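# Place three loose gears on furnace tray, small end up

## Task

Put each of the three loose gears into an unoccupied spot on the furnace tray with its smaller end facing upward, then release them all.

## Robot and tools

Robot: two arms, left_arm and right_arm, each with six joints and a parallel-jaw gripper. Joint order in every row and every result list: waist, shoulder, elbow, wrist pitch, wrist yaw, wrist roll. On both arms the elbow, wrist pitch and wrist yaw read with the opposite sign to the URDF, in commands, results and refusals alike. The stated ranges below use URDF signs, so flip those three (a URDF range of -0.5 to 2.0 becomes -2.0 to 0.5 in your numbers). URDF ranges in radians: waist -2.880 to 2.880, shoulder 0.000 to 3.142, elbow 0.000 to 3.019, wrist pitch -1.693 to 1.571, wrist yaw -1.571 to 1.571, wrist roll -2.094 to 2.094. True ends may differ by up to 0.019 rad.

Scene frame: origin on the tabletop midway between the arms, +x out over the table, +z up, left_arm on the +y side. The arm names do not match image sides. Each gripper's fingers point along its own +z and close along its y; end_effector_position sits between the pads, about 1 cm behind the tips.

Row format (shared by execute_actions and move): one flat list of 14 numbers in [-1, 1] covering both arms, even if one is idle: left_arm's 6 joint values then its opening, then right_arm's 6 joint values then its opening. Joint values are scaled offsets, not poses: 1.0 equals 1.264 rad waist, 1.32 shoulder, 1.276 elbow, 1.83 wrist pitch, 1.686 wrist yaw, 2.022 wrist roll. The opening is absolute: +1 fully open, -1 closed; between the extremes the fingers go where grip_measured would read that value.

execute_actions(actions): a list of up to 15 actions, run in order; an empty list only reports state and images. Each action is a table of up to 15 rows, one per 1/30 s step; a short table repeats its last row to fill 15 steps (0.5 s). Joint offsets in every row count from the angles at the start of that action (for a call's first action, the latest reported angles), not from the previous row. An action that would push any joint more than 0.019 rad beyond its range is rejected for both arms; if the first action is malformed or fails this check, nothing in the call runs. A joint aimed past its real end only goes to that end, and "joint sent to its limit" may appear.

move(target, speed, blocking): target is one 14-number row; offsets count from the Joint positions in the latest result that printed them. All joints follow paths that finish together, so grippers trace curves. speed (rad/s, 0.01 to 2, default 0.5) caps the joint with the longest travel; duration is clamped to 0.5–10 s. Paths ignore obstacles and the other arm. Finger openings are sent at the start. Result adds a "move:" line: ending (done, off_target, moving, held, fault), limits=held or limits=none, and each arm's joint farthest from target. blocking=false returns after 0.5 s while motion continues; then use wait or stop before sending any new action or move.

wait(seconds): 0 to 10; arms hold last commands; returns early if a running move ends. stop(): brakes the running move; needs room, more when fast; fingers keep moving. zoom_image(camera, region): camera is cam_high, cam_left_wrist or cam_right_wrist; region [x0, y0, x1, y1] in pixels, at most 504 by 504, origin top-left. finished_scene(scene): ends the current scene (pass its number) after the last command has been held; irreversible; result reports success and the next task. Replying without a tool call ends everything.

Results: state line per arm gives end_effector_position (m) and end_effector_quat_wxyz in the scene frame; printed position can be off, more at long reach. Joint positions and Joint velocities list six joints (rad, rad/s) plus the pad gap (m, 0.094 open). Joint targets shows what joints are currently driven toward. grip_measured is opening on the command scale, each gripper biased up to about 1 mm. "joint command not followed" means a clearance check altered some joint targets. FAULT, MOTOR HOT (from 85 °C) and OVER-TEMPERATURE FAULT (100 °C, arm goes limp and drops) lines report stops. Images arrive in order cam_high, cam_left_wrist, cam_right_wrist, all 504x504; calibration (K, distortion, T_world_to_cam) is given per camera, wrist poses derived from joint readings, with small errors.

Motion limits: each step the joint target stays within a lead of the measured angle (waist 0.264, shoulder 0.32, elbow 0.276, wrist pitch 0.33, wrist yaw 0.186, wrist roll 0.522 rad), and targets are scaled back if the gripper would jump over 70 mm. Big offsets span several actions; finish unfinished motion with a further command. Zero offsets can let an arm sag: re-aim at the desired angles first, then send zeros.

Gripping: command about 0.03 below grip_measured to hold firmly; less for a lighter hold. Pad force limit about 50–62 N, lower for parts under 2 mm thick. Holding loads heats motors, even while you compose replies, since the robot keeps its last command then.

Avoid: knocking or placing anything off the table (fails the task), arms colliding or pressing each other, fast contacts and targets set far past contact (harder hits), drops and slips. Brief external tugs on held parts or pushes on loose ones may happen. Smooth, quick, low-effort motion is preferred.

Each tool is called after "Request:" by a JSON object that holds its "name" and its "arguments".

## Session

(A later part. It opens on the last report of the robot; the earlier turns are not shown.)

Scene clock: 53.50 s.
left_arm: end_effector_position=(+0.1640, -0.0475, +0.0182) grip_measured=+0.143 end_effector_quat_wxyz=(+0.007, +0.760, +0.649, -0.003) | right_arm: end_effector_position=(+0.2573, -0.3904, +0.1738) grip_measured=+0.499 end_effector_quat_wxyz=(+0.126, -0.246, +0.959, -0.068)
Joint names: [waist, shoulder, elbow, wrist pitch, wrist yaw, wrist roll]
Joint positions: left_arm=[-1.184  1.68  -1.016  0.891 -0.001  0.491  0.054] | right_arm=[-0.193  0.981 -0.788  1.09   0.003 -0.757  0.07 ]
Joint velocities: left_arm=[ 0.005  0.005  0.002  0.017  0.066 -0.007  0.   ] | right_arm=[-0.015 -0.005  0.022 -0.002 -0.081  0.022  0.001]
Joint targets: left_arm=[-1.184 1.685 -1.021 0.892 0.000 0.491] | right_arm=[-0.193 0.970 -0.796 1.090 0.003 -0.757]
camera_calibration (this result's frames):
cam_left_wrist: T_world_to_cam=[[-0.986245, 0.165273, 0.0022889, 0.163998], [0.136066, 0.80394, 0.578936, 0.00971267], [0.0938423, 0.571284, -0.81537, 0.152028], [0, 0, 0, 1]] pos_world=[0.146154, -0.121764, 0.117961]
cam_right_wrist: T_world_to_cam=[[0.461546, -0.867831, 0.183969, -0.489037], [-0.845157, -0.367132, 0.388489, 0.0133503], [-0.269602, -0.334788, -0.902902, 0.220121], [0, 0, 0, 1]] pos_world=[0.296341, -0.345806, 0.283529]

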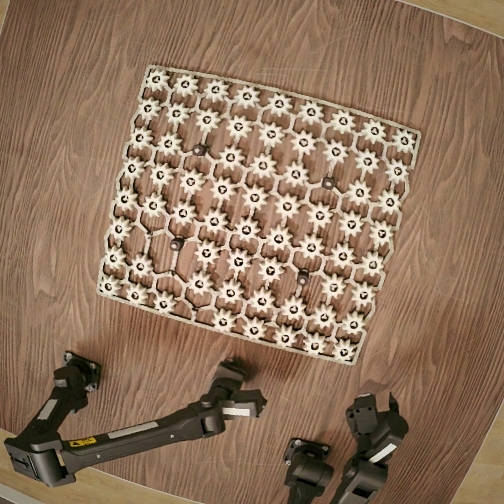

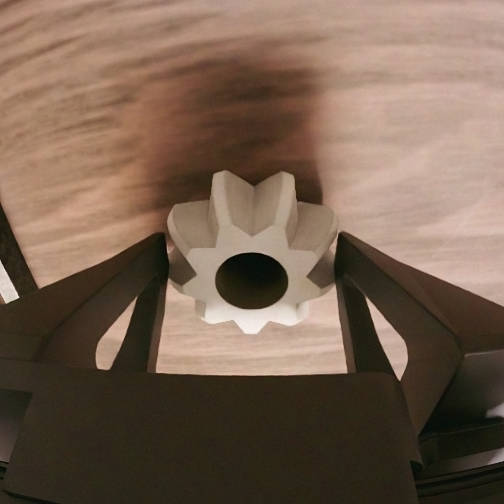

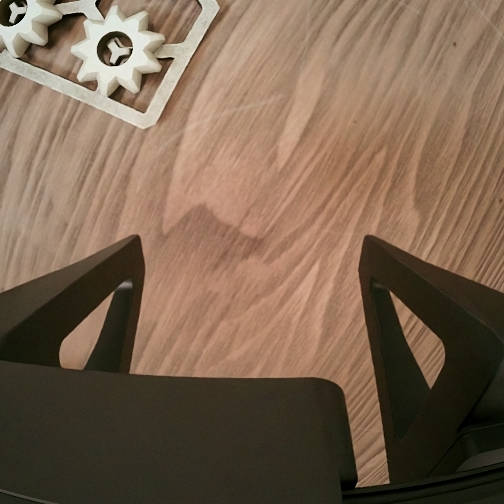

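Request:
{"name": "execute_actions", "arguments": {"actions": [[[0,0.004,-0.004,0,0,0,0.13,0,-0.008,-0.007,0,0,0,0.5],[0,0.004,-0.004,0,0,0,0.12,0,-0.008,-0.007,0,0,0,0.5],[0,0.004,-0.004,0,0,0,0.11,0,-0.008,-0.007,0,0,0,0.5],[0,0.004,-0.004,0,0,0,0.10,0,-0.008,-0.007,0,0,0,0.5],[0,0.004,-0.004,0,0,0,0.09,0,-0.008,-0.007,0,0,0,0.5],[0,0.004,-0.004,0,0,0,0.08,0,-0.008,-0.007,0,0,0,0.5],[0,0.004,-0.004,0,0,0,0.07,0,-0.008,-0.007,0,0,0,0.5],[0,0.004,-0.004,0,0,0,0.07,0,-0.008,-0.007,0,0,0,0.5]]]}}

Scene clock: 54.43 s.
left_arm: end_effector_position=(+0.1638, -0.0476, +0.0182) grip_measured=+0.074 end_effector_quat_wxyz=(+0.006, +0.760, +0.649, -0.004) | right_arm: end_effector_position=(+0.2573, -0.3904, +0.1738) grip_measured=+0.499 end_effector_quat_wxyz=(+0.126, -0.246, +0.959, -0.068)
Joint names: [waist, shoulder, elbow, wrist pitch, wrist yaw, wrist roll]
Joint positions: left_arm=[-1.184  1.68  -1.016  0.891 -0.003  0.491  0.05 ] | right_arm=[-0.193  0.981 -0.788  1.09   0.003 -0.757  0.07 ]
Joint velocities: left_arm=[-0.015 -0.005 -0.002  0.007  0.007 -0.022  0.001] | right_arm=[-0.005 -0.015 -0.002  0.007 -0.022 -0.051 -0.001]
Joint targets: left_arm=[-1.184 1.685 -1.021 0.891 -0.001 0.491] | right_arm=[-0.193 0.970 -0.796 1.090 0.003 -0.757]
camera_calibration (this result's frames):
cam_left_wrist: T_world_to_cam=[[-0.986237, 0.165297, 0.0036281, 0.163744], [0.136919, 0.804226, 0.578337, 0.00969998], [0.0926796, 0.570874, -0.81579, 0.152279], [0, 0, 0, 1]] pos_world=[0.146049, -0.1218, 0.118024]
cam_right_wrist: T_world_to_cam=[[0.461546, -0.867831, 0.183969, -0.489037], [-0.845157, -0.367132, 0.388489, 0.0133503], [-0.269602, -0.334788, -0.902902, 0.220121], [0, 0, 0, 1]] pos_world=[0.296341, -0.345806, 0.283529]

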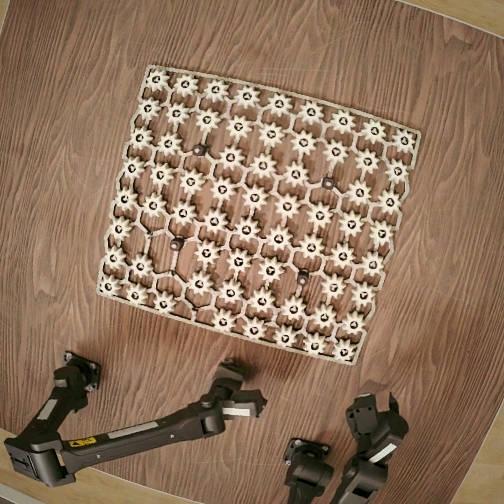

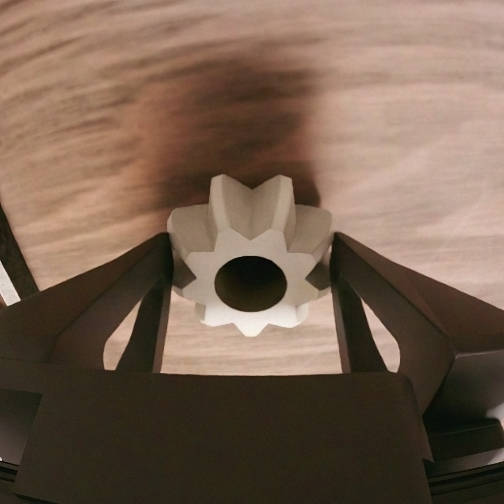

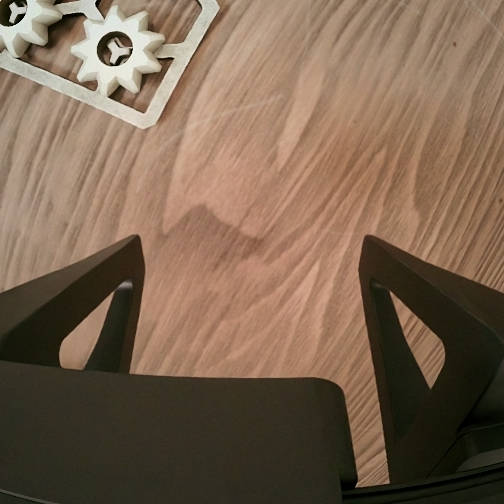

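Request:
{"name": "execute_actions", "arguments": {"actions": [[[0,0.004,-0.004,0,0,0,0.11,0,-0.008,-0.007,0,0,0,0.5],[0,0.004,-0.004,0,0,0,0.16,0,-0.008,-0.007,0,0,0,0.5],[0,0.004,-0.004,0,0,0,0.22,0,-0.008,-0.007,0,0,0,0.5],[0,0.004,-0.004,0,0,0,0.28,0,-0.008,-0.007,0,0,0,0.5],[0,0.004,-0.004,0,0,0,0.34,0,-0.008,-0.007,0,0,0,0.5],[0,0.004,-0.004,0,0,0.01,0.38,0,-0.008,-0.007,0,0,0,0.5],[0,0.004,-0.004,0,0,0.02,0.38,0,-0.008,-0.007,0,0,0,0.5],[0,0.004,-0.004,0,0,0.03,0.38,0,-0.008,-0.007,0,0,0,0.5],[0,0.004,-0.004,0,0,0.04,0.38,0,-0.008,-0.007,0,0,0,0.5],[0,0.004,-0.004,0,0,0.05,0.38,0,-0.008,-0.007,0,0,0,0.5],[0,0.004,-0.004,0,0,0.06,0.38,0,-0.008,-0.007,0,0,0,0.5],[0,0.004,-0.004,0,0,0.07,0.38,0,-0.008,-0.007,0,0,0,0.5],[0,0.004,-0.004,0,0,0.08,0.38,0,-0.008,-0.007,0,0,0,0.5],[0,0.004,-0.004,0,0,0.088,0.38,0,-0.008,-0.007,0,0,0,0.5],[0,0.004,-0.004,0,0,0.09,0.38,0,-0.008,-0.007,0,0,0,0.5]],[[0,0.013,0,-0.006,0,0.004,0.38,0,-0.008,-0.007,0,0,0,0.5],[0,0.014,0.001,-0.007,0,0.004,0.38,0,-0.008,-0.007,0,0,0,0.5],[0,0.015,0.002,-0.008,0,0.004,0.38,0,-0.008,-0.007,0,0,0,0.5],[0,0.016,0.003,-0.009,0,0.004,0.38,0,-0.008,-0.007,0,0,0,0.5],[0,0.017,0.003,-0.010,0,0.004,0.38,0,-0.008,-0.007,0,0,0,0.5],[0,0.018,0.004,-0.011,0,0.004,0.38,0,-0.008,-0.007,0,0,0,0.5],[0,0.019,0.004,-0.012,0,0.004,0.38,0,-0.008,-0.007,0,0,0,0.5],[0,0.020,0.005,-0.013,0,0.004,0.38,0,-0.008,-0.007,0,0,0,0.5]]]}}

Scene clock: 56.90 s.
left_arm: end_effector_position=(+0.1638, -0.0480, +0.0163) grip_measured=+0.378 end_effector_quat_wxyz=(+0.009, +0.796, +0.605, -0.005) | right_arm: end_effector_position=(+0.2573, -0.3904, +0.1738) grip_measured=+0.499 end_effector_quat_wxyz=(+0.126, -0.246, +0.959, -0.068)
Joint names: [waist, shoulder, elbow, wrist pitch, wrist yaw, wrist roll]
Joint positions: left_arm=[-1.184  1.682 -1.012  0.881 -0.003  0.604  0.065] | right_arm=[-0.193  0.981 -0.788  1.09   0.003 -0.757  0.07 ]
Joint velocities: left_arm=[-0.015 -0.005 -0.007  0.012  0.037  0.037 -0.   ] | right_arm=[-0.015 -0.015  0.007  0.012 -0.007 -0.007 -0.001]
Joint targets: left_arm=[-1.184 1.707 -1.009 0.867 -0.003 0.609] | right_arm=[-0.193 0.970 -0.796 1.090 0.003 -0.757]
camera_calibration (this result's frames):
cam_left_wrist: T_world_to_cam=[[-0.961339, 0.275368, -0.000514778, 0.165169], [0.224941, 0.786371, 0.575346, -0.00411873], [0.158836, 0.552986, -0.81791, 0.139333], [0, 0, 0, 1]] pos_world=[0.137579, -0.119293, 0.116417]
cam_right_wrist: T_world_to_cam=[[0.461546, -0.867831, 0.183969, -0.489037], [-0.845157, -0.367132, 0.388489, 0.0133503], [-0.269602, -0.334788, -0.902902, 0.220121], [0, 0, 0, 1]] pos_world=[0.296341, -0.345806, 0.283529]

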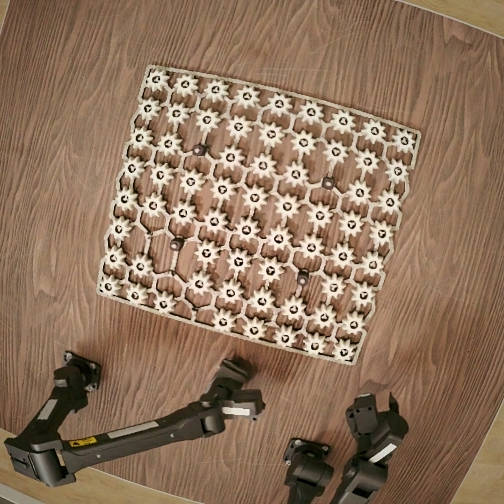

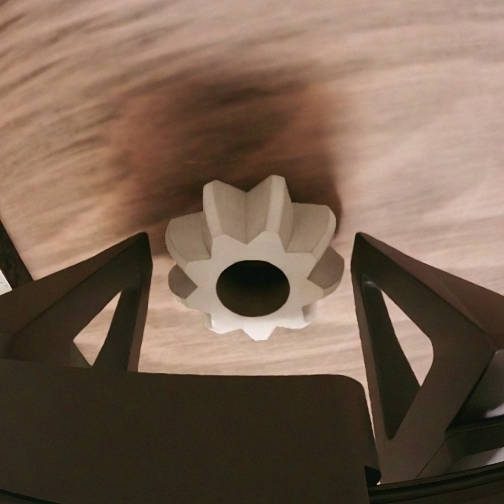

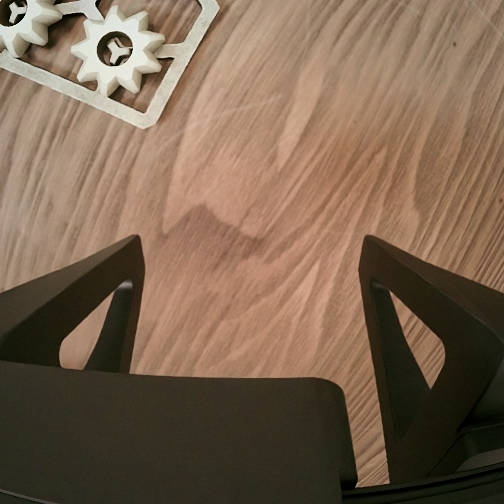

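Request:
{"name": "execute_actions", "arguments": {"actions": [[[0,0.004,0.003,-0.007,0,0.010,0.38,0,-0.008,-0.007,0,0,0,0.5],[0,0.004,0.004,-0.007,0,0.014,0.38,0,-0.008,-0.007,0,0,0,0.5],[0,0.004,0.005,-0.008,0,0.018,0.38,0,-0.008,-0.007,0,0,0,0.5],[0,0.004,0.006,-0.008,0,0.022,0.38,0,-0.008,-0.007,0,0,0,0.5],[0,0.004,0.007,-0.008,0,0.025,0.38,0,-0.008,-0.007,0,0,0,0.5],[0,0.004,0.008,-0.009,0,0.028,0.38,0,-0.008,-0.007,0,0,0,0.5],[0,0.004,0.009,-0.009,0,0.031,0.38,0,-0.008,-0.007,0,0,0,0.5],[0,0.004,0.010,-0.009,0,0.034,0.38,0,-0.008,-0.007,0,0,0,0.5],[0,0.004,0.011,-0.010,0,0.036,0.38,0,-0.008,-0.007,0,0,0,0.5],[0,0.004,0.011,-0.010,0,0.036,0.38,0,-0.008,-0.007,0,0,0,0.5]]]}}

Scene clock: 58.20 s.
left_arm: end_effector_position=(+0.1623, -0.0435, +0.0125) grip_measured=+0.378 end_effector_quat_wxyz=(+0.005, +0.812, +0.584, -0.003) | right_arm: end_effector_position=(+0.2573, -0.3904, +0.1738) grip_measured=+0.499 end_effector_quat_wxyz=(+0.126, -0.246, +0.959, -0.068)
Joint names: [waist, shoulder, elbow, wrist pitch, wrist yaw, wrist roll]
Joint positions: left_arm=[-1.184  1.682 -0.999  0.876 -0.003  0.657  0.065] | right_arm=[-0.193  0.981 -0.788  1.09   0.003 -0.757  0.07 ]
Joint velocities: left_arm=[-0.015 -0.005  0.022 -0.007  0.037  0.11   0.   ] | right_arm=[-0.005  0.005 -0.017 -0.007  0.007 -0.007 -0.   ]
Joint targets: left_arm=[-1.184 1.687 -0.998 0.862 -0.003 0.676] | right_arm=[-0.193 0.970 -0.796 1.090 0.003 -0.757]
camera_calibration (this result's frames):
cam_left_wrist: T_world_to_cam=[[-0.945393, 0.325915, 0.00324658, 0.162003], [0.267131, 0.769091, 0.580638, -0.0127614], [0.186742, 0.549799, -0.814155, 0.129262], [0, 0, 0, 1]] pos_world=[0.132427, -0.114053, 0.112123]
cam_right_wrist: T_world_to_cam=[[0.461546, -0.867831, 0.183969, -0.489037], [-0.845157, -0.367132, 0.388489, 0.0133503], [-0.269602, -0.334788, -0.902902, 0.220121], [0, 0, 0, 1]] pos_world=[0.296341, -0.345806, 0.283529]

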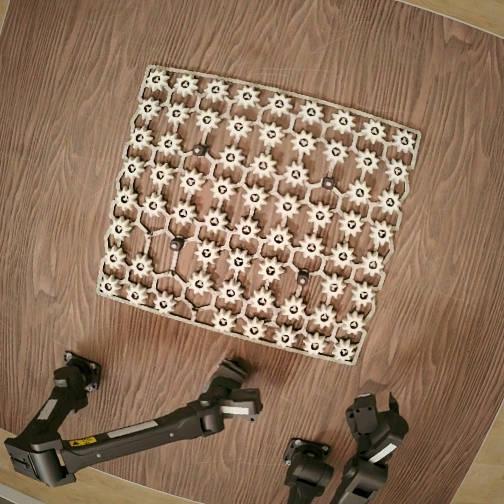

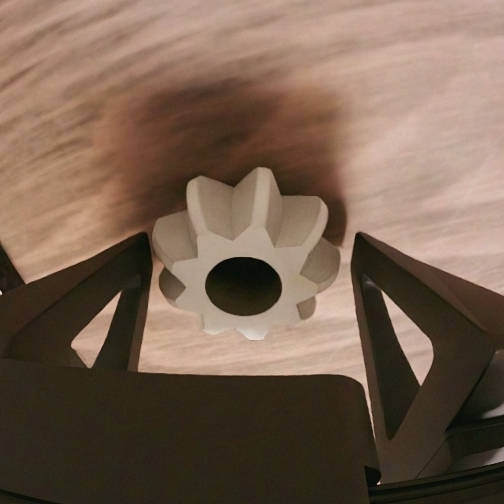

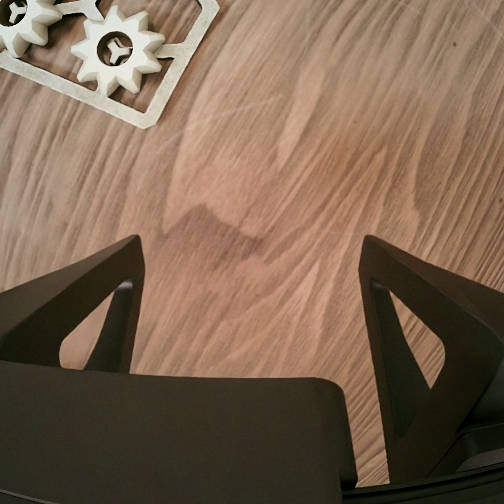

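Request:
{"name": "execute_actions", "arguments": {"actions": [[[0,0.004,-0.004,0,0,0,0.35,0,-0.008,-0.007,0,0,0,0.5],[0,0.004,-0.004,0,0,0,0.32,0,-0.008,-0.007,0,0,0,0.5],[0,0.004,-0.004,0,0,0,0.30,0,-0.008,-0.007,0,0,0,0.5],[0,0.004,-0.004,0,0,0,0.28,0,-0.008,-0.007,0,0,0,0.5],[0,0.004,-0.004,0,0,0,0.26,0,-0.008,-0.007,0,0,0,0.5],[0,0.004,-0.004,0,0,0,0.24,0,-0.008,-0.007,0,0,0,0.5],[0,0.004,-0.004,0,0,0,0.22,0,-0.008,-0.007,0,0,0,0.5],[0,0.004,-0.004,0,0,0,0.20,0,-0.008,-0.007,0,0,0,0.5],[0,0.004,-0.004,0,0,0,0.18,0,-0.008,-0.007,0,0,0,0.5],[0,0.004,-0.004,0,0,0,0.17,0,-0.008,-0.007,0,0,0,0.5],[0,0.004,-0.004,0,0,0,0.16,0,-0.008,-0.007,0,0,0,0.5],[0,0.004,-0.004,0,0,0,0.15,0,-0.008,-0.007,0,0,0,0.5],[0,0.004,-0.004,0,0,0,0.14,0,-0.008,-0.007,0,0,0,0.5]]]}}

Scene clock: 59.23 s.
left_arm: end_effector_position=(+0.1624, -0.0435, +0.0125) grip_measured=+0.177 end_effector_quat_wxyz=(+0.006, +0.813, +0.582, -0.003) | right_arm: end_effector_position=(+0.2573, -0.3904, +0.1738) grip_measured=+0.499 end_effector_quat_wxyz=(+0.126, -0.246, +0.959, -0.068)
Joint names: [waist, shoulder, elbow, wrist pitch, wrist yaw, wrist roll]
Joint positions: left_arm=[-1.184  1.682 -0.999  0.875 -0.003  0.663  0.055] | right_arm=[-0.193  0.981 -0.788  1.09   0.003 -0.757  0.07 ]
Joint velocities: left_arm=[-0.015 -0.005  0.017  0.002 -0.007  0.081 -0.002] | right_arm=[-0.005 -0.024  0.002  0.002  0.007 -0.007  0.   ]
Joint targets: left_arm=[-1.184 1.687 -1.004 0.876 -0.003 0.657] | right_arm=[-0.193 0.970 -0.796 1.090 0.003 -0.757]
camera_calibration (this result's frames):
cam_left_wrist: T_world_to_cam=[[-0.943519, 0.331311, 0.00234527, 0.162106], [0.270986, 0.767614, 0.580806, -0.0134607], [0.190627, 0.548637, -0.814038, 0.128576], [0, 0, 0, 1]] pos_world=[0.132087, -0.113916, 0.112104]
cam_right_wrist: T_world_to_cam=[[0.461546, -0.867831, 0.183969, -0.489037], [-0.845157, -0.367132, 0.388489, 0.0133503], [-0.269602, -0.334788, -0.902902, 0.220121], [0, 0, 0, 1]] pos_world=[0.296341, -0.345806, 0.283529]

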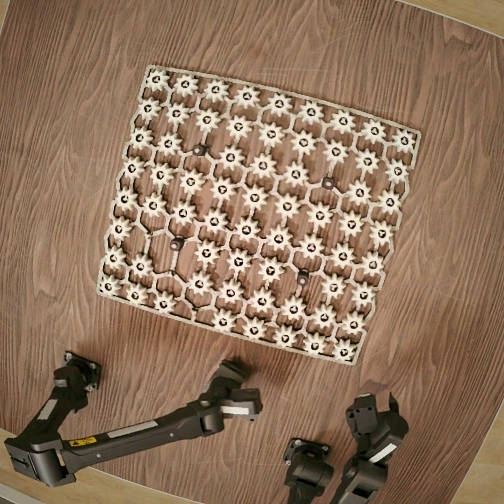

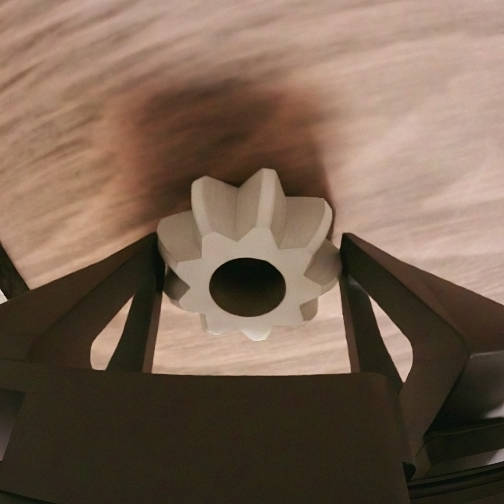

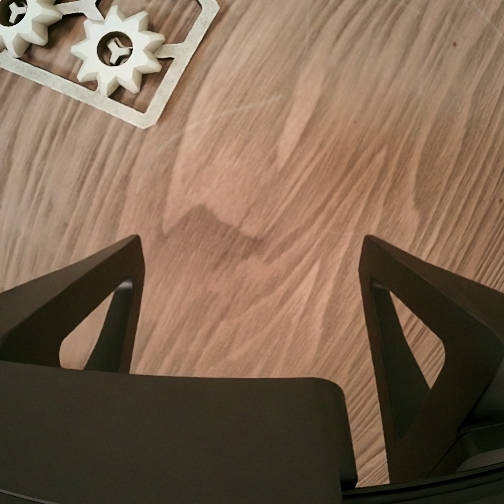

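Request:
{"name": "move", "arguments": {"target": [0,-0.103,-0.121,0.121,0,0,0.14,0,-0.008,-0.007,0,0,0,0.5], "speed": 0.3}}

Scene clock: 62.33 s.
left_arm: end_effector_position=(+0.1635, -0.0465, +0.0899) grip_measured=+0.177 end_effector_quat_wxyz=(+0.006, +0.813, +0.582, -0.003) | right_arm: end_effector_position=(+0.2562, -0.3901, +0.1723) grip_measured=+0.499 end_effector_quat_wxyz=(+0.125, -0.246, +0.959, -0.067)
Joint names: [waist, shoulder, elbow, wrist pitch, wrist yaw, wrist roll]
Joint positions: left_arm=[-1.184  1.573 -1.102  1.088 -0.003  0.663  0.055] | right_arm=[-0.193  0.981 -0.784  1.09   0.003 -0.757  0.07 ]
Joint velocities: left_arm=[-0.015 -0.015  0.007  0.002  0.022 -0.007  0.   ] | right_arm=[-0.015 -0.015 -0.007 -0.002  0.007  0.081  0.   ]
Joint targets: left_arm=[-1.184 1.546 -1.154 1.097 -0.003 0.663] | right_arm=[-0.193 0.970 -0.797 1.090 0.003 -0.757]
move: off_target (left_arm); limits=none; left_arm: farthest joint: the elbow, 0.051 radians from its target (0.154 radians at the start); right_arm: farthest joint: the elbow, 0.013 radians from its target (0.009 radians at the start)
camera_calibration (this result's frames):
cam_left_wrist: T_world_to_cam=[[-0.943519, 0.33131, 0.00258254, 0.163845], [0.271059, 0.767404, 0.581049, -0.0564727], [0.190525, 0.548931, -0.813864, 0.193025], [0, 0, 0, 1]] pos_world=[0.133123, -0.116903, 0.189486]
cam_right_wrist: T_world_to_cam=[[0.462153, -0.867989, 0.181683, -0.487872], [-0.843862, -0.367469, 0.390977, 0.0122783], [-0.272601, -0.334007, -0.902291, 0.219525], [0, 0, 0, 1]] pos_world=[0.295675, -0.345633, 0.281913]

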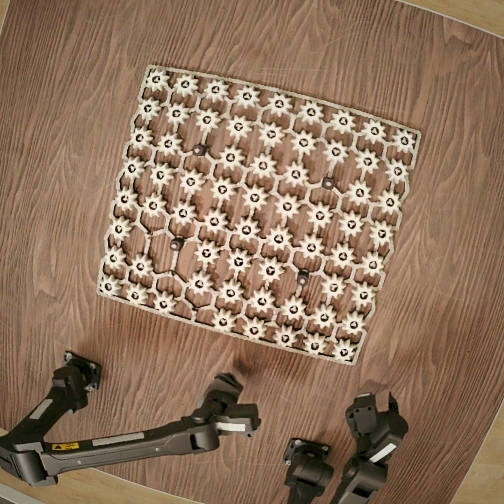

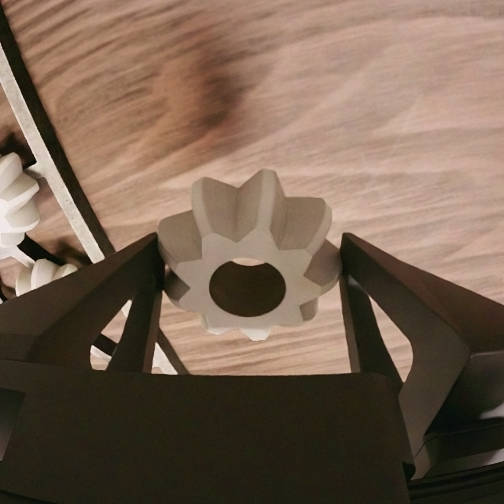

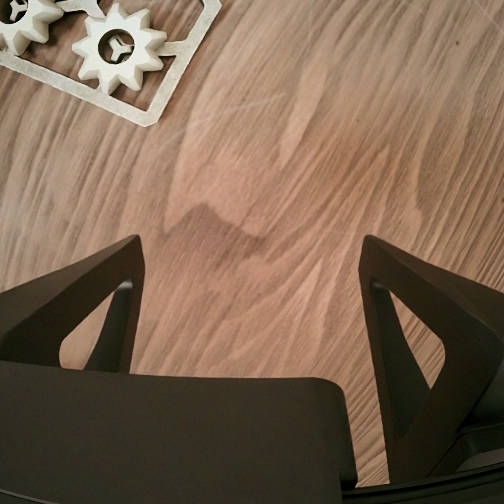

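Request:
{"name": "move", "arguments": {"target": [0.723,0.060,-0.096,0.010,0,-0.088,0.14,0,-0.008,-0.02,0,0,0,0.5], "speed": 0.7}}

Scene clock: 64.47 s.
left_arm: end_effector_position=(+0.4542, +0.2240, +0.0811) grip_measured=+0.176 end_effector_quat_wxyz=(-0.002, +0.394, +0.919, -0.001) | right_arm: end_effector_position=(+0.2551, -0.3898, +0.1706) grip_measured=+0.499 end_effector_quat_wxyz=(+0.123, -0.246, +0.959, -0.066)
Joint names: [waist, shoulder, elbow, wrist pitch, wrist yaw, wrist roll]
Joint positions: left_arm=[-0.259  1.642 -1.162  1.096 -0.001  0.499  0.055] | right_arm=[-0.193  0.981 -0.78   1.09   0.003 -0.757  0.07 ]
Joint velocities: left_arm=[-0.005 -0.005  0.002 -0.017 -0.022 -0.081  0.   ] | right_arm=[-0.005 -0.015  0.027 -0.007 -0.007  0.037 -0.001]
Joint targets: left_arm=[-0.270 1.652 -1.224 1.106 -0.002 0.485] | right_arm=[-0.193 0.970 -0.809 1.090 0.003 -0.757]
move: off_target (left_arm, right_arm); limits=none; left_arm: farthest joint: the elbow, 0.063 radians from its target (0.122 radians at the start); right_arm: farthest joint: the elbow, 0.029 radians from its target (0.025 radians at the start)
camera_calibration (this result's frames):
cam_left_wrist: T_world_to_cam=[[-0.730856, -0.682441, 0.0111557, 0.478392], [-0.544538, 0.592868, 0.593284, 0.0707881], [-0.411495, 0.42753, -0.804916, 0.281916], [0, 0, 0, 1]] pos_world=[0.504189, 0.163979, 0.179584]
cam_right_wrist: T_world_to_cam=[[0.462819, -0.868163, 0.179141, -0.486577], [-0.842414, -0.367847, 0.393736, 0.0110908], [-0.27593, -0.33314, -0.901599, 0.218857], [0, 0, 0, 1]] pos_world=[0.294929, -0.345439, 0.28012]

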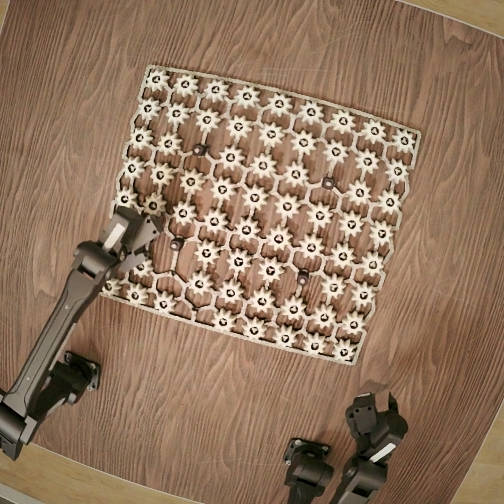

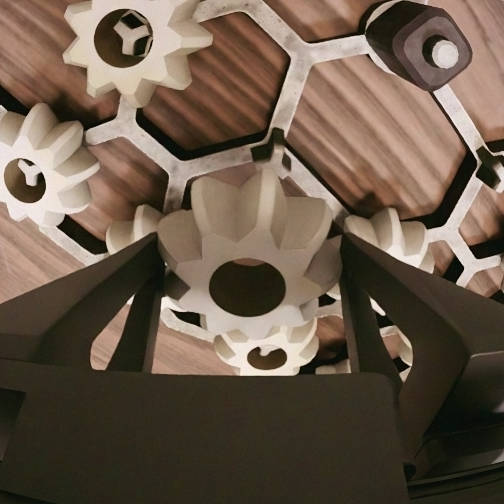

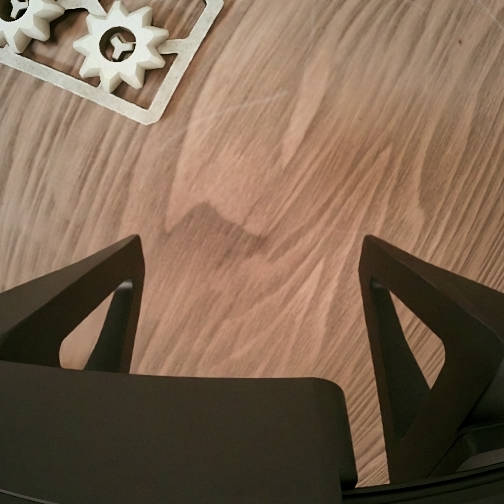

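Request:
{"name": "move", "arguments": {"target": [-0.028,0.035,0.017,-0.045,0,0,0.14,0,-0.008,-0.02,0,0,0,0.5], "speed": 0.2}}

Scene clock: 67.13 s.
left_arm: end_effector_position=(+0.4511, +0.2125, +0.0529) grip_measured=+0.176 end_effector_quat_wxyz=(-0.004, +0.406, +0.914, -0.001) | right_arm: end_effector_position=(+0.2547, -0.3897, +0.1701) grip_measured=+0.499 end_effector_quat_wxyz=(+0.122, -0.246, +0.959, -0.066)
Joint names: [waist, shoulder, elbow, wrist pitch, wrist yaw, wrist roll]
Joint positions: left_arm=[-0.285  1.683 -1.13   1.026 -0.001  0.499  0.055] | right_arm=[-0.193  0.981 -0.779  1.09   0.003 -0.757  0.07 ]
Joint velocities: left_arm=[ 0.005  0.005  0.007 -0.002  0.066 -0.037  0.   ] | right_arm=[-0.015 -0.005 -0.007 -0.012 -0.007  0.007 -0.001]
Joint targets: left_arm=[-0.294 1.688 -1.140 1.013 -0.001 0.499] | right_arm=[-0.193 0.970 -0.806 1.090 0.003 -0.757]
move: off_target (right_arm); limits=none; left_arm: farthest joint: the wrist pitch, 0.012 radians from its target (0.082 radians at the start); right_arm: farthest joint: the elbow, 0.026 radians from its target (0.025 radians at the start)
camera_calibration (this result's frames):
cam_left_wrist: T_world_to_cam=[[-0.748023, -0.663552, 0.0126348, 0.472168], [-0.527498, 0.605987, 0.595421, 0.082097], [-0.402749, 0.438724, -0.803315, 0.25642], [0, 0, 0, 1]] pos_world=[0.499772, 0.151061, 0.151138]
cam_right_wrist: T_world_to_cam=[[0.463017, -0.868214, 0.178378, -0.486189], [-0.841977, -0.36796, 0.394562, 0.0107353], [-0.276929, -0.33288, -0.901389, 0.218655], [0, 0, 0, 1]] pos_world=[0.294704, -0.34538, 0.279583]

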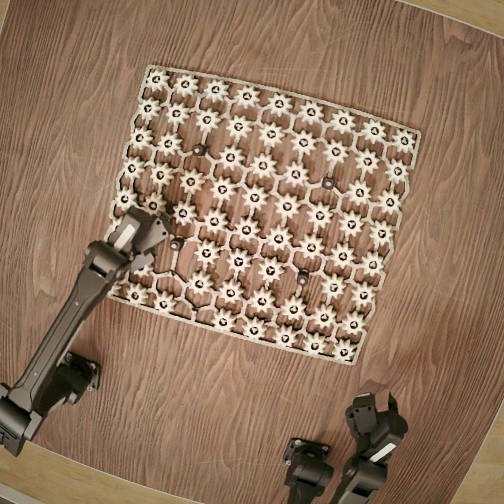

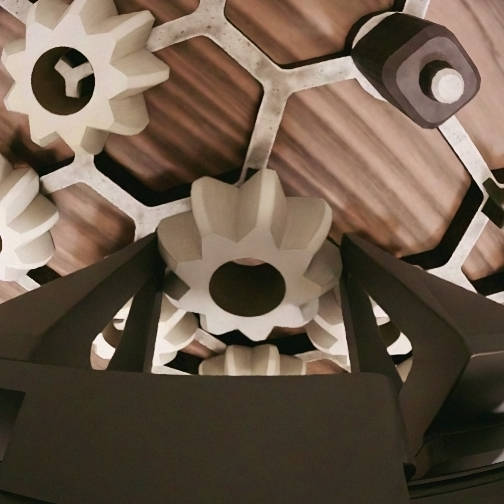

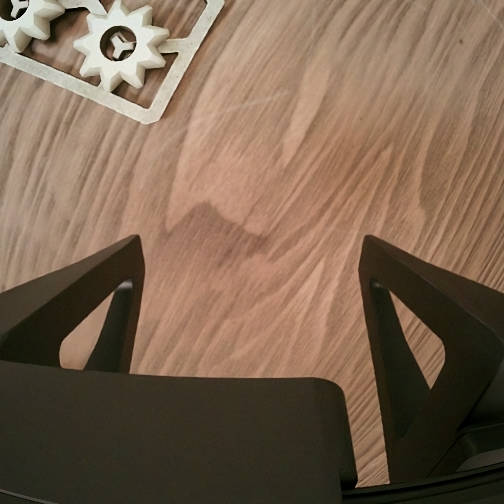

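Request:
{"name": "execute_actions", "arguments": {"actions": [[[-0.007,0.006,-0.007,-0.007,0,0,0.14,0,-0.008,-0.02,0,0,0,0.5],[-0.008,0.008,-0.007,-0.008,0,0,0.14,0,-0.008,-0.02,0,0,0,0.5],[-0.009,0.010,-0.007,-0.009,0,0,0.14,0,-0.008,-0.02,0,0,0,0.5],[-0.010,0.012,-0.007,-0.010,0,0,0.14,0,-0.008,-0.02,0,0,0,0.5],[-0.011,0.013,-0.007,-0.011,0,0,0.14,0,-0.008,-0.02,0,0,0,0.5],[-0.011,0.015,-0.007,-0.012,0,0,0.14,0,-0.008,-0.02,0,0,0,0.5],[-0.011,0.016,-0.007,-0.013,0,0,0.14,0,-0.008,-0.02,0,0,0,0.5],[-0.011,0.017,-0.007,-0.0135,0,0,0.14,0,-0.008,-0.02,0,0,0,0.5],[-0.011,0.018,-0.007,-0.014,0,0,0.14,0,-0.008,-0.02,0,0,0,0.5]]]}}

Scene clock: 69.33 s.
left_arm: end_effector_position=(+0.4529, +0.2118, +0.0465) grip_measured=+0.176 end_effector_quat_wxyz=(-0.005, +0.406, +0.914, -0.001) | right_arm: end_effector_position=(+0.2547, -0.3897, +0.1701) grip_measured=+0.499 end_effector_quat_wxyz=(+0.122, -0.246, +0.959, -0.066)
Joint names: [waist, shoulder, elbow, wrist pitch, wrist yaw, wrist roll]
Joint positions: left_arm=[-0.285  1.697 -1.13   1.014 -0.001  0.499  0.055] | right_arm=[-0.193  0.981 -0.779  1.09   0.003 -0.757  0.07 ]
Joint velocities: left_arm=[-0.015  0.015 -0.012  0.017 -0.037  0.022 -0.001] | right_arm=[-0.005 -0.015 -0.022 -0.017 -0.037 -0.037 -0.001]
Joint targets: left_arm=[-0.299 1.706 -1.139 1.001 -0.001 0.499] | right_arm=[-0.193 0.970 -0.805 1.090 0.003 -0.757]
camera_calibration (this result's frames):
cam_left_wrist: T_world_to_cam=[[-0.748, -0.66356, 0.013561, 0.47313], [-0.526425, 0.60561, 0.596752, 0.0867355], [-0.404194, 0.439232, -0.802311, 0.252854], [0, 0, 0, 1]] pos_world=[0.501763, 0.150361, 0.144692]
cam_right_wrist: T_world_to_cam=[[0.463017, -0.868214, 0.178378, -0.486189], [-0.841977, -0.36796, 0.394562, 0.0107353], [-0.276929, -0.33288, -0.901389, 0.218655], [0, 0, 0, 1]] pos_world=[0.294704, -0.34538, 0.279583]

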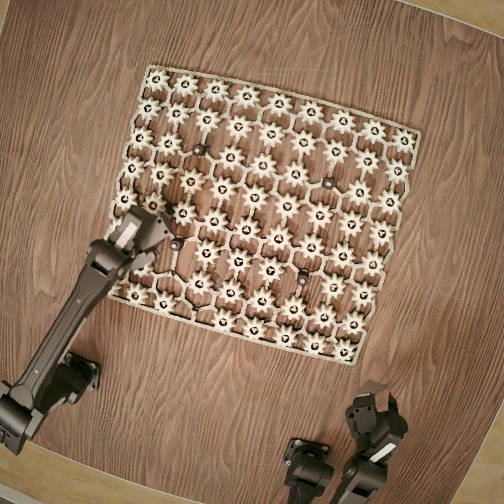

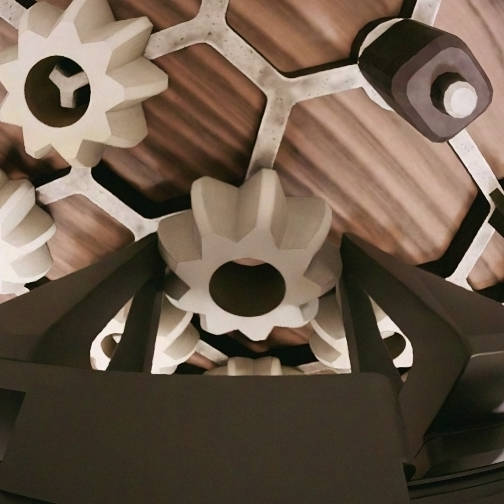

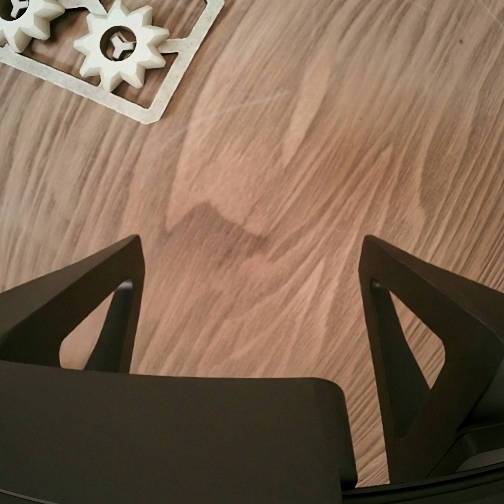

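Request:
{"name": "execute_actions", "arguments": {"actions": [[[-0.011,0.008,-0.007,-0.007,0,0,0.14,0,-0.008,-0.02,0,0,0,0.5],[-0.012,0.009,-0.007,-0.008,0,0,0.14,0,-0.008,-0.02,0,0,0,0.5],[-0.013,0.011,-0.007,-0.010,0,0,0.14,0,-0.008,-0.02,0,0,0,0.5],[-0.013,0.012,-0.006,-0.011,0,0,0.14,0,-0.008,-0.02,0,0,0,0.5],[-0.013,0.013,-0.006,-0.012,0,0,0.14,0,-0.008,-0.02,0,0,0,0.5],[-0.010,0.014,-0.005,-0.013,0,0,0.14,0,-0.008,-0.02,0,0,0,0.5],[-0.008,0.015,-0.004,-0.015,0,0,0.14,0,-0.008,-0.02,0,0,0,0.5],[-0.008,0.016,-0.003,-0.016,0,0,0.14,0,-0.008,-0.02,0,0,0,0.5],[-0.008,0.017,-0.002,-0.017,0,0,0.14,0,-0.008,-0.02,0,0,0,0.5],[-0.008,0.018,-0.001,-0.018,0,0,0.14,0,-0.008,-0.02,0,0,0,0.5],[-0.008,0.019,0.0,-0.019,0,0,0.14,0,-0.008,-0.02,0,0,0,0.5],[-0.008,0.020,0.001,-0.020,0,0,0.14,0,-0.008,-0.02,0,0,0,0.5],[-0.008,0.0205,0.0015,-0.021,0,0,0.14,0,-0.008,-0.02,0,0,0,0.5]]]}}

Scene clock: 71.00 s.
left_arm: end_effector_position=(+0.4537, +0.2108, +0.0375) grip_measured=+0.176 end_effector_quat_wxyz=(-0.004, +0.407, +0.913, -0.001) | right_arm: end_effector_position=(+0.2547, -0.3897, +0.1701) grip_measured=+0.499 end_effector_quat_wxyz=(+0.122, -0.246, +0.959, -0.066)
Joint names: [waist, shoulder, elbow, wrist pitch, wrist yaw, wrist roll]
Joint positions: left_arm=[-0.286  1.712 -1.122  0.989 -0.001  0.499  0.055] | right_arm=[-0.193  0.981 -0.779  1.09   0.003 -0.757  0.07 ]
Joint velocities: left_arm=[ 0.005  0.034  0.027 -0.017  0.066  0.007  0.   ] | right_arm=[ 0.005 -0.005 -0.007  0.012  0.007 -0.007 -0.   ]
Joint targets: left_arm=[-0.295 1.724 -1.128 0.975 -0.001 0.499] | right_arm=[-0.193 0.970 -0.805 1.090 0.003 -0.757]
camera_calibration (this result's frames):
cam_left_wrist: T_world_to_cam=[[-0.749035, -0.66241, 0.0126348, 0.473456], [-0.526573, 0.606791, 0.595421, 0.0930905], [-0.402079, 0.439338, -0.803315, 0.245419], [0, 0, 0, 1]] pos_world=[0.502332, 0.149313, 0.135739]
cam_right_wrist: T_world_to_cam=[[0.463017, -0.868214, 0.178378, -0.486189], [-0.841977, -0.36796, 0.394562, 0.0107353], [-0.276929, -0.33288, -0.901389, 0.218655], [0, 0, 0, 1]] pos_world=[0.294704, -0.34538, 0.279583]

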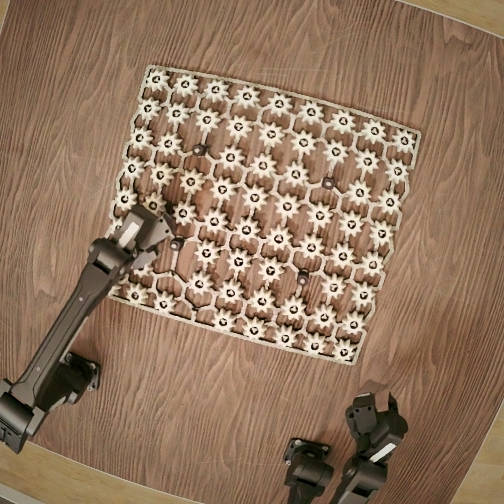

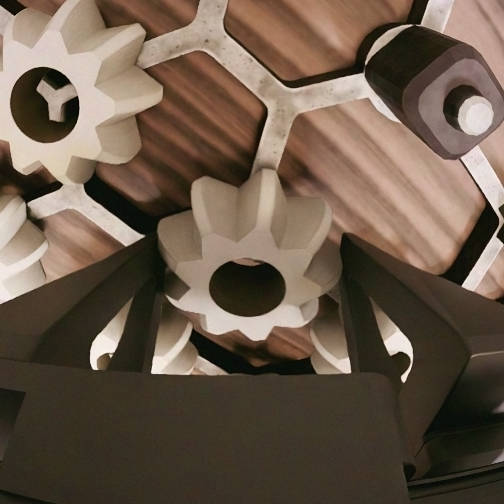

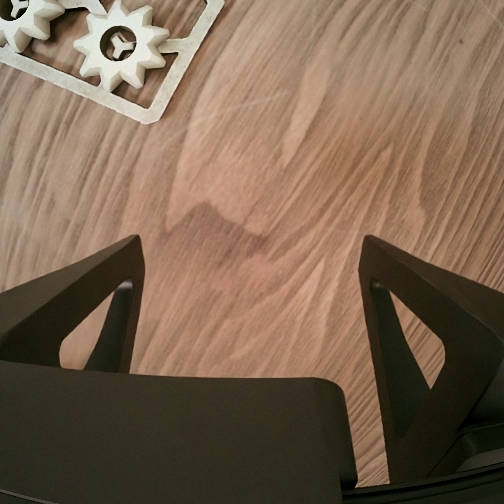

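Request:
{"name": "execute_actions", "arguments": {"actions": [[[-0.005,0.008,-0.005,-0.007,0,0,0.14,0,-0.008,-0.02,0,0,0,0.5],[-0.005,0.009,-0.004,-0.008,0,0,0.14,0,-0.008,-0.02,0,0,0,0.5],[-0.005,0.009,-0.004,-0.009,0,0,0.14,0,-0.008,-0.02,0,0,0,0.5],[-0.005,0.010,-0.003,-0.010,0,0,0.14,0,-0.008,-0.02,0,0,0,0.5],[-0.005,0.010,-0.002,-0.011,0,0,0.14,0,-0.008,-0.02,0,0,0,0.5],[-0.005,0.011,-0.002,-0.012,0,0,0.14,0,-0.008,-0.02,0,0,0,0.5],[-0.005,0.012,-0.001,-0.013,0,0,0.14,0,-0.008,-0.02,0,0,0,0.5],[-0.005,0.013,0.0,-0.014,0,0,0.14,0,-0.008,-0.02,0,0,0,0.5]]]}}

Scene clock: 72.03 s.
left_arm: end_effector_position=(+0.4534, +0.2109, +0.0331) grip_measured=+0.176 end_effector_quat_wxyz=(-0.003, +0.407, +0.913, -0.001) | right_arm: end_effector_position=(+0.2547, -0.3897, +0.1701) grip_measured=+0.499 end_effector_quat_wxyz=(+0.122, -0.246, +0.959, -0.066)
Joint names: [waist, shoulder, elbow, wrist pitch, wrist yaw, wrist roll]
Joint positions: left_arm=[-0.286  1.718 -1.116  0.976 -0.001  0.499  0.055] | right_arm=[-0.193  0.981 -0.779  1.09   0.003 -0.757  0.07 ]
Joint velocities: left_arm=[-0.005 -0.005  0.002 -0.012  0.11   0.007  0.001] | right_arm=[-0.005 -0.015 -0.007 -0.007  0.007 -0.007  0.   ]
Joint targets: left_arm=[-0.293 1.729 -1.122 0.963 -0.001 0.499] | right_arm=[-0.193 0.970 -0.805 1.090 0.003 -0.757]
camera_calibration (this result's frames):
cam_left_wrist: T_world_to_cam=[[-0.749048, -0.662405, 0.012079, 0.473386], [-0.527215, 0.607018, 0.594621, 0.0957617], [-0.401212, 0.439032, -0.803915, 0.241423], [0, 0, 0, 1]] pos_world=[0.501938, 0.149452, 0.131424]
cam_right_wrist: T_world_to_cam=[[0.463017, -0.868214, 0.178378, -0.486189], [-0.841977, -0.36796, 0.394562, 0.0107353], [-0.276929, -0.33288, -0.901389, 0.218655], [0, 0, 0, 1]] pos_world=[0.294704, -0.34538, 0.279583]

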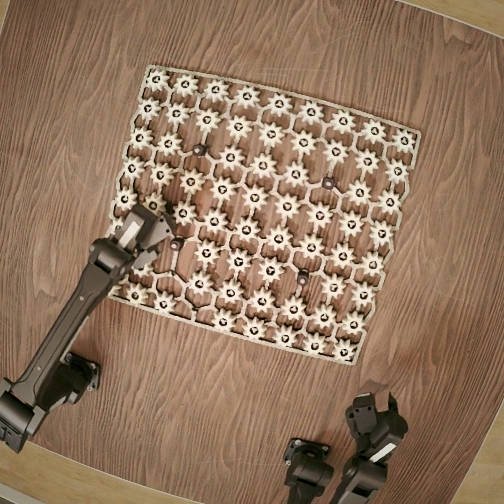

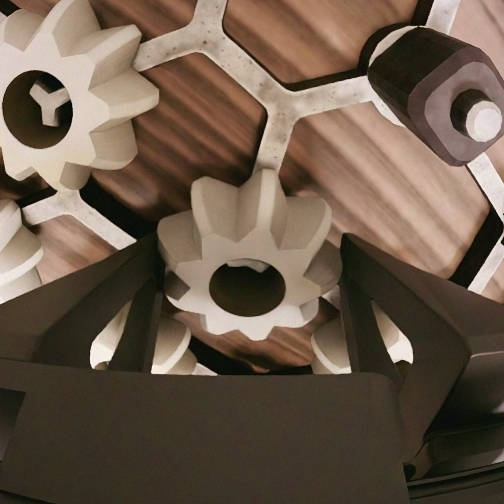

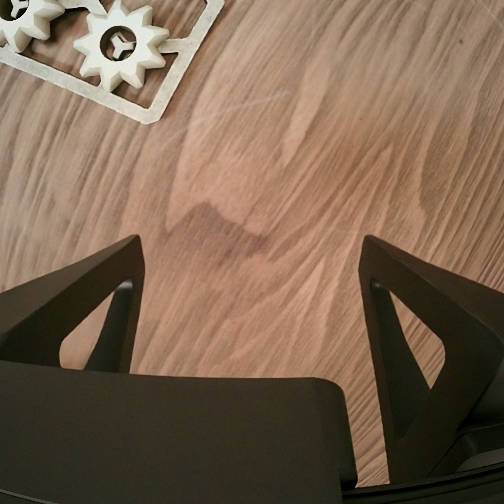

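Pin visible. Continue.

Request:
{"name": "execute_actions", "arguments": {"actions": [[[-0.005,0.008,-0.005,-0.007,0,0,0.14,0,-0.008,-0.02,0,0,0,0.5],[-0.005,0.009,-0.004,-0.008,0,0,0.14,0,-0.008,-0.02,0,0,0,0.5],[-0.005,0.009,-0.004,-0.009,0,0,0.14,0,-0.008,-0.02,0,0,0,0.5],[-0.005,0.010,-0.003,-0.010,0,0,0.14,0,-0.008,-0.02,0,0,0,0.5],[-0.005,0.011,-0.002,-0.011,0,0,0.14,0,-0.008,-0.02,0,0,0,0.5],[-0.005,0.012,-0.002,-0.012,0,0,0.14,0,-0.008,-0.02,0,0,0,0.5],[-0.005,0.013,-0.001,-0.013,0,0,0.14,0,-0.008,-0.02,0,0,0,0.5],[-0.005,0.014,0.0,-0.014,0,0,0.14,0,-0.008,-0.02,0,0,0,0.5],[-0.005,0.014,0.0,-0.015,0,0,0.14,0,-0.008,-0.02,0,0,0,0.5],[-0.005,0.014,0.0,-0.015,0,0,0.14,0,-0.008,-0.02,0,0,0,0.5]]]}}

Scene clock: 73.07 s.
left_arm: end_effector_position=(+0.4540, +0.2107, +0.0281) grip_measured=+0.176 end_effector_quat_wxyz=(-0.002, +0.407, +0.913, -0.000) | right_arm: end_effector_position=(+0.2547, -0.3897, +0.1701) grip_measured=+0.499 end_effector_quat_wxyz=(+0.122, -0.246, +0.959, -0.066)
Joint names: [waist, shoulder, elbow, wrist pitch, wrist yaw, wrist roll]
Joint positions: left_arm=[-0.286  1.725 -1.11   0.96  -0.001  0.499  0.055] | right_arm=[-0.193  0.981 -0.779  1.09   0.003 -0.757  0.07 ]
Joint velocities: left_arm=[-0.005 -0.005 -0.002  0.002  0.051 -0.037 -0.   ] | right_arm=[ 0.005 -0.005 -0.002 -0.002  0.007 -0.007 -0.   ]
Joint targets: left_arm=[-0.293 1.736 -1.116 0.948 -0.001 0.499] | right_arm=[-0.193 0.970 -0.805 1.090 0.003 -0.757]
camera_calibration (this result's frames):
cam_left_wrist: T_world_to_cam=[[-0.749081, -0.662394, 0.0105969, 0.473772], [-0.528923, 0.607621, 0.592484, 0.0998153], [-0.398897, 0.438214, -0.805513, 0.236888], [0, 0, 0, 1]] pos_world=[0.502182, 0.149366, 0.126657]
cam_right_wrist: T_world_to_cam=[[0.463017, -0.868214, 0.178378, -0.486189], [-0.841977, -0.36796, 0.394562, 0.0107353], [-0.276929, -0.33288, -0.901389, 0.218655], [0, 0, 0, 1]] pos_world=[0.294704, -0.34538, 0.279583]

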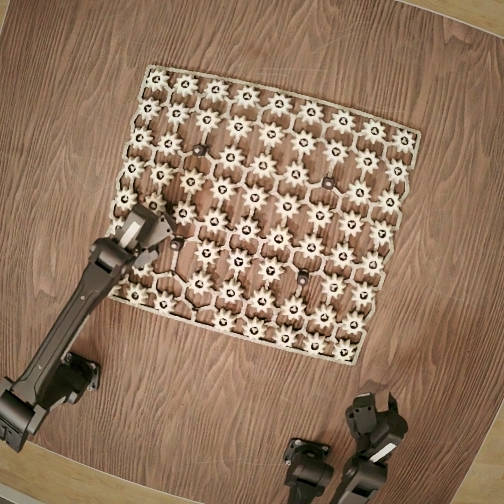

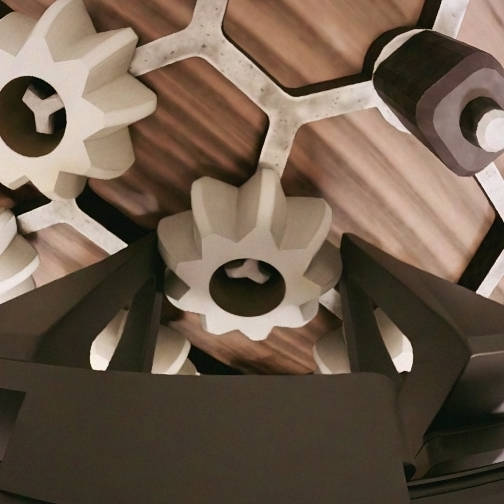

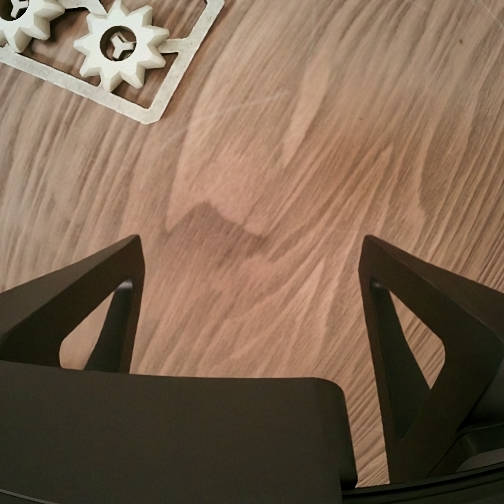

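Request:
{"name": "execute_actions", "arguments": {"actions": [[[-0.003,0.008,-0.005,-0.007,0,0,0.14,0,-0.008,-0.02,0,0,0,0.5],[-0.003,0.009,-0.004,-0.008,0,0,0.14,0,-0.008,-0.02,0,0,0,0.5],[-0.003,0.010,-0.004,-0.009,0,0,0.14,0,-0.008,-0.02,0,0,0,0.5],[-0.003,0.011,-0.003,-0.010,0,0,0.14,0,-0.008,-0.02,0,0,0,0.5],[-0.003,0.012,-0.002,-0.011,0,0,0.14,0,-0.008,-0.02,0,0,0,0.5],[-0.003,0.013,-0.002,-0.012,0,0,0.14,0,-0.008,-0.02,0,0,0,0.5],[-0.003,0.013,-0.001,-0.012,0,0,0.14,0,-0.008,-0.02,0,0,0,0.5],[-0.003,0.013,-0.001,-0.012,0,0,0.14,0,-0.008,-0.02,0,0,0,0.5]]]}}

Scene clock: 74.00 s.
left_arm: end_effector_position=(+0.4542, +0.2106, +0.0276) grip_measured=+0.176 end_effector_quat_wxyz=(-0.001, +0.407, +0.913, -0.000) | right_arm: end_effector_position=(+0.2547, -0.3897, +0.1701) grip_measured=+0.499 end_effector_quat_wxyz=(+0.122, -0.246, +0.959, -0.066)
Joint names: [waist, shoulder, elbow, wrist pitch, wrist yaw, wrist roll]
Joint positions: left_arm=[-0.286  1.725 -1.109  0.956 -0.001  0.499  0.055] | right_arm=[-0.193  0.981 -0.779  1.09   0.003 -0.757  0.07 ]
Joint velocities: left_arm=[-0.005 -0.005  0.002  0.002 -0.022 -0.022 -0.   ] | right_arm=[ 0.015 -0.005 -0.007 -0.002  0.007 -0.007 -0.   ]
Joint targets: left_arm=[-0.290 1.742 -1.111 0.938 -0.001 0.499] | right_arm=[-0.193 0.970 -0.805 1.090 0.003 -0.757]
camera_calibration (this result's frames):
cam_left_wrist: T_world_to_cam=[[-0.749099, -0.662387, 0.00967051, 0.473942], [-0.529987, 0.607997, 0.591146, 0.100758], [-0.397447, 0.437701, -0.806507, 0.236083], [0, 0, 0, 1]] pos_world=[0.50226, 0.149338, 0.126257]
cam_right_wrist: T_world_to_cam=[[0.463017, -0.868214, 0.178378, -0.486189], [-0.841977, -0.36796, 0.394562, 0.0107353], [-0.276929, -0.33288, -0.901389, 0.218655], [0, 0, 0, 1]] pos_world=[0.294704, -0.34538, 0.279583]

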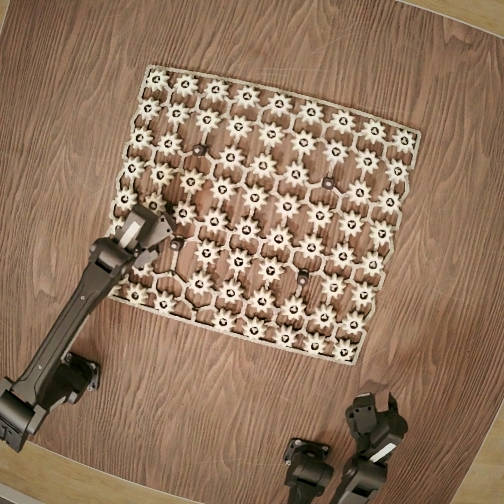

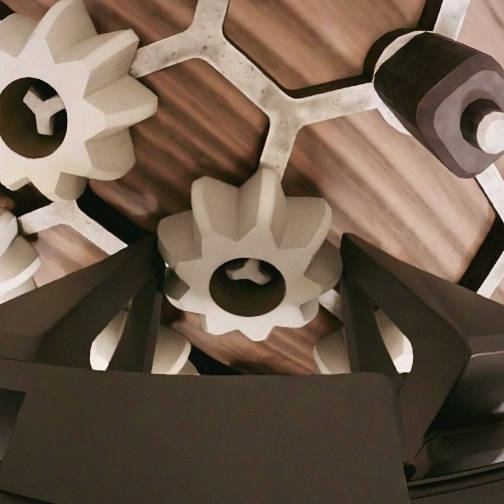

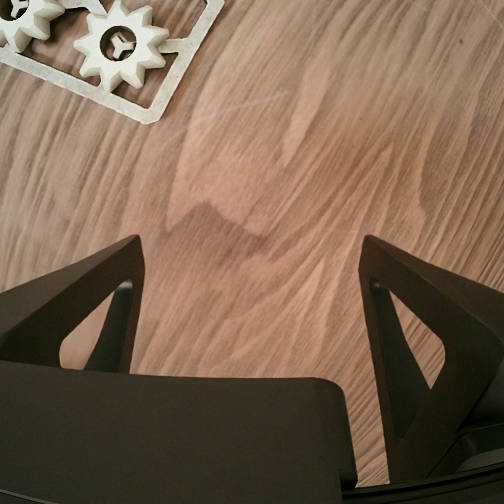

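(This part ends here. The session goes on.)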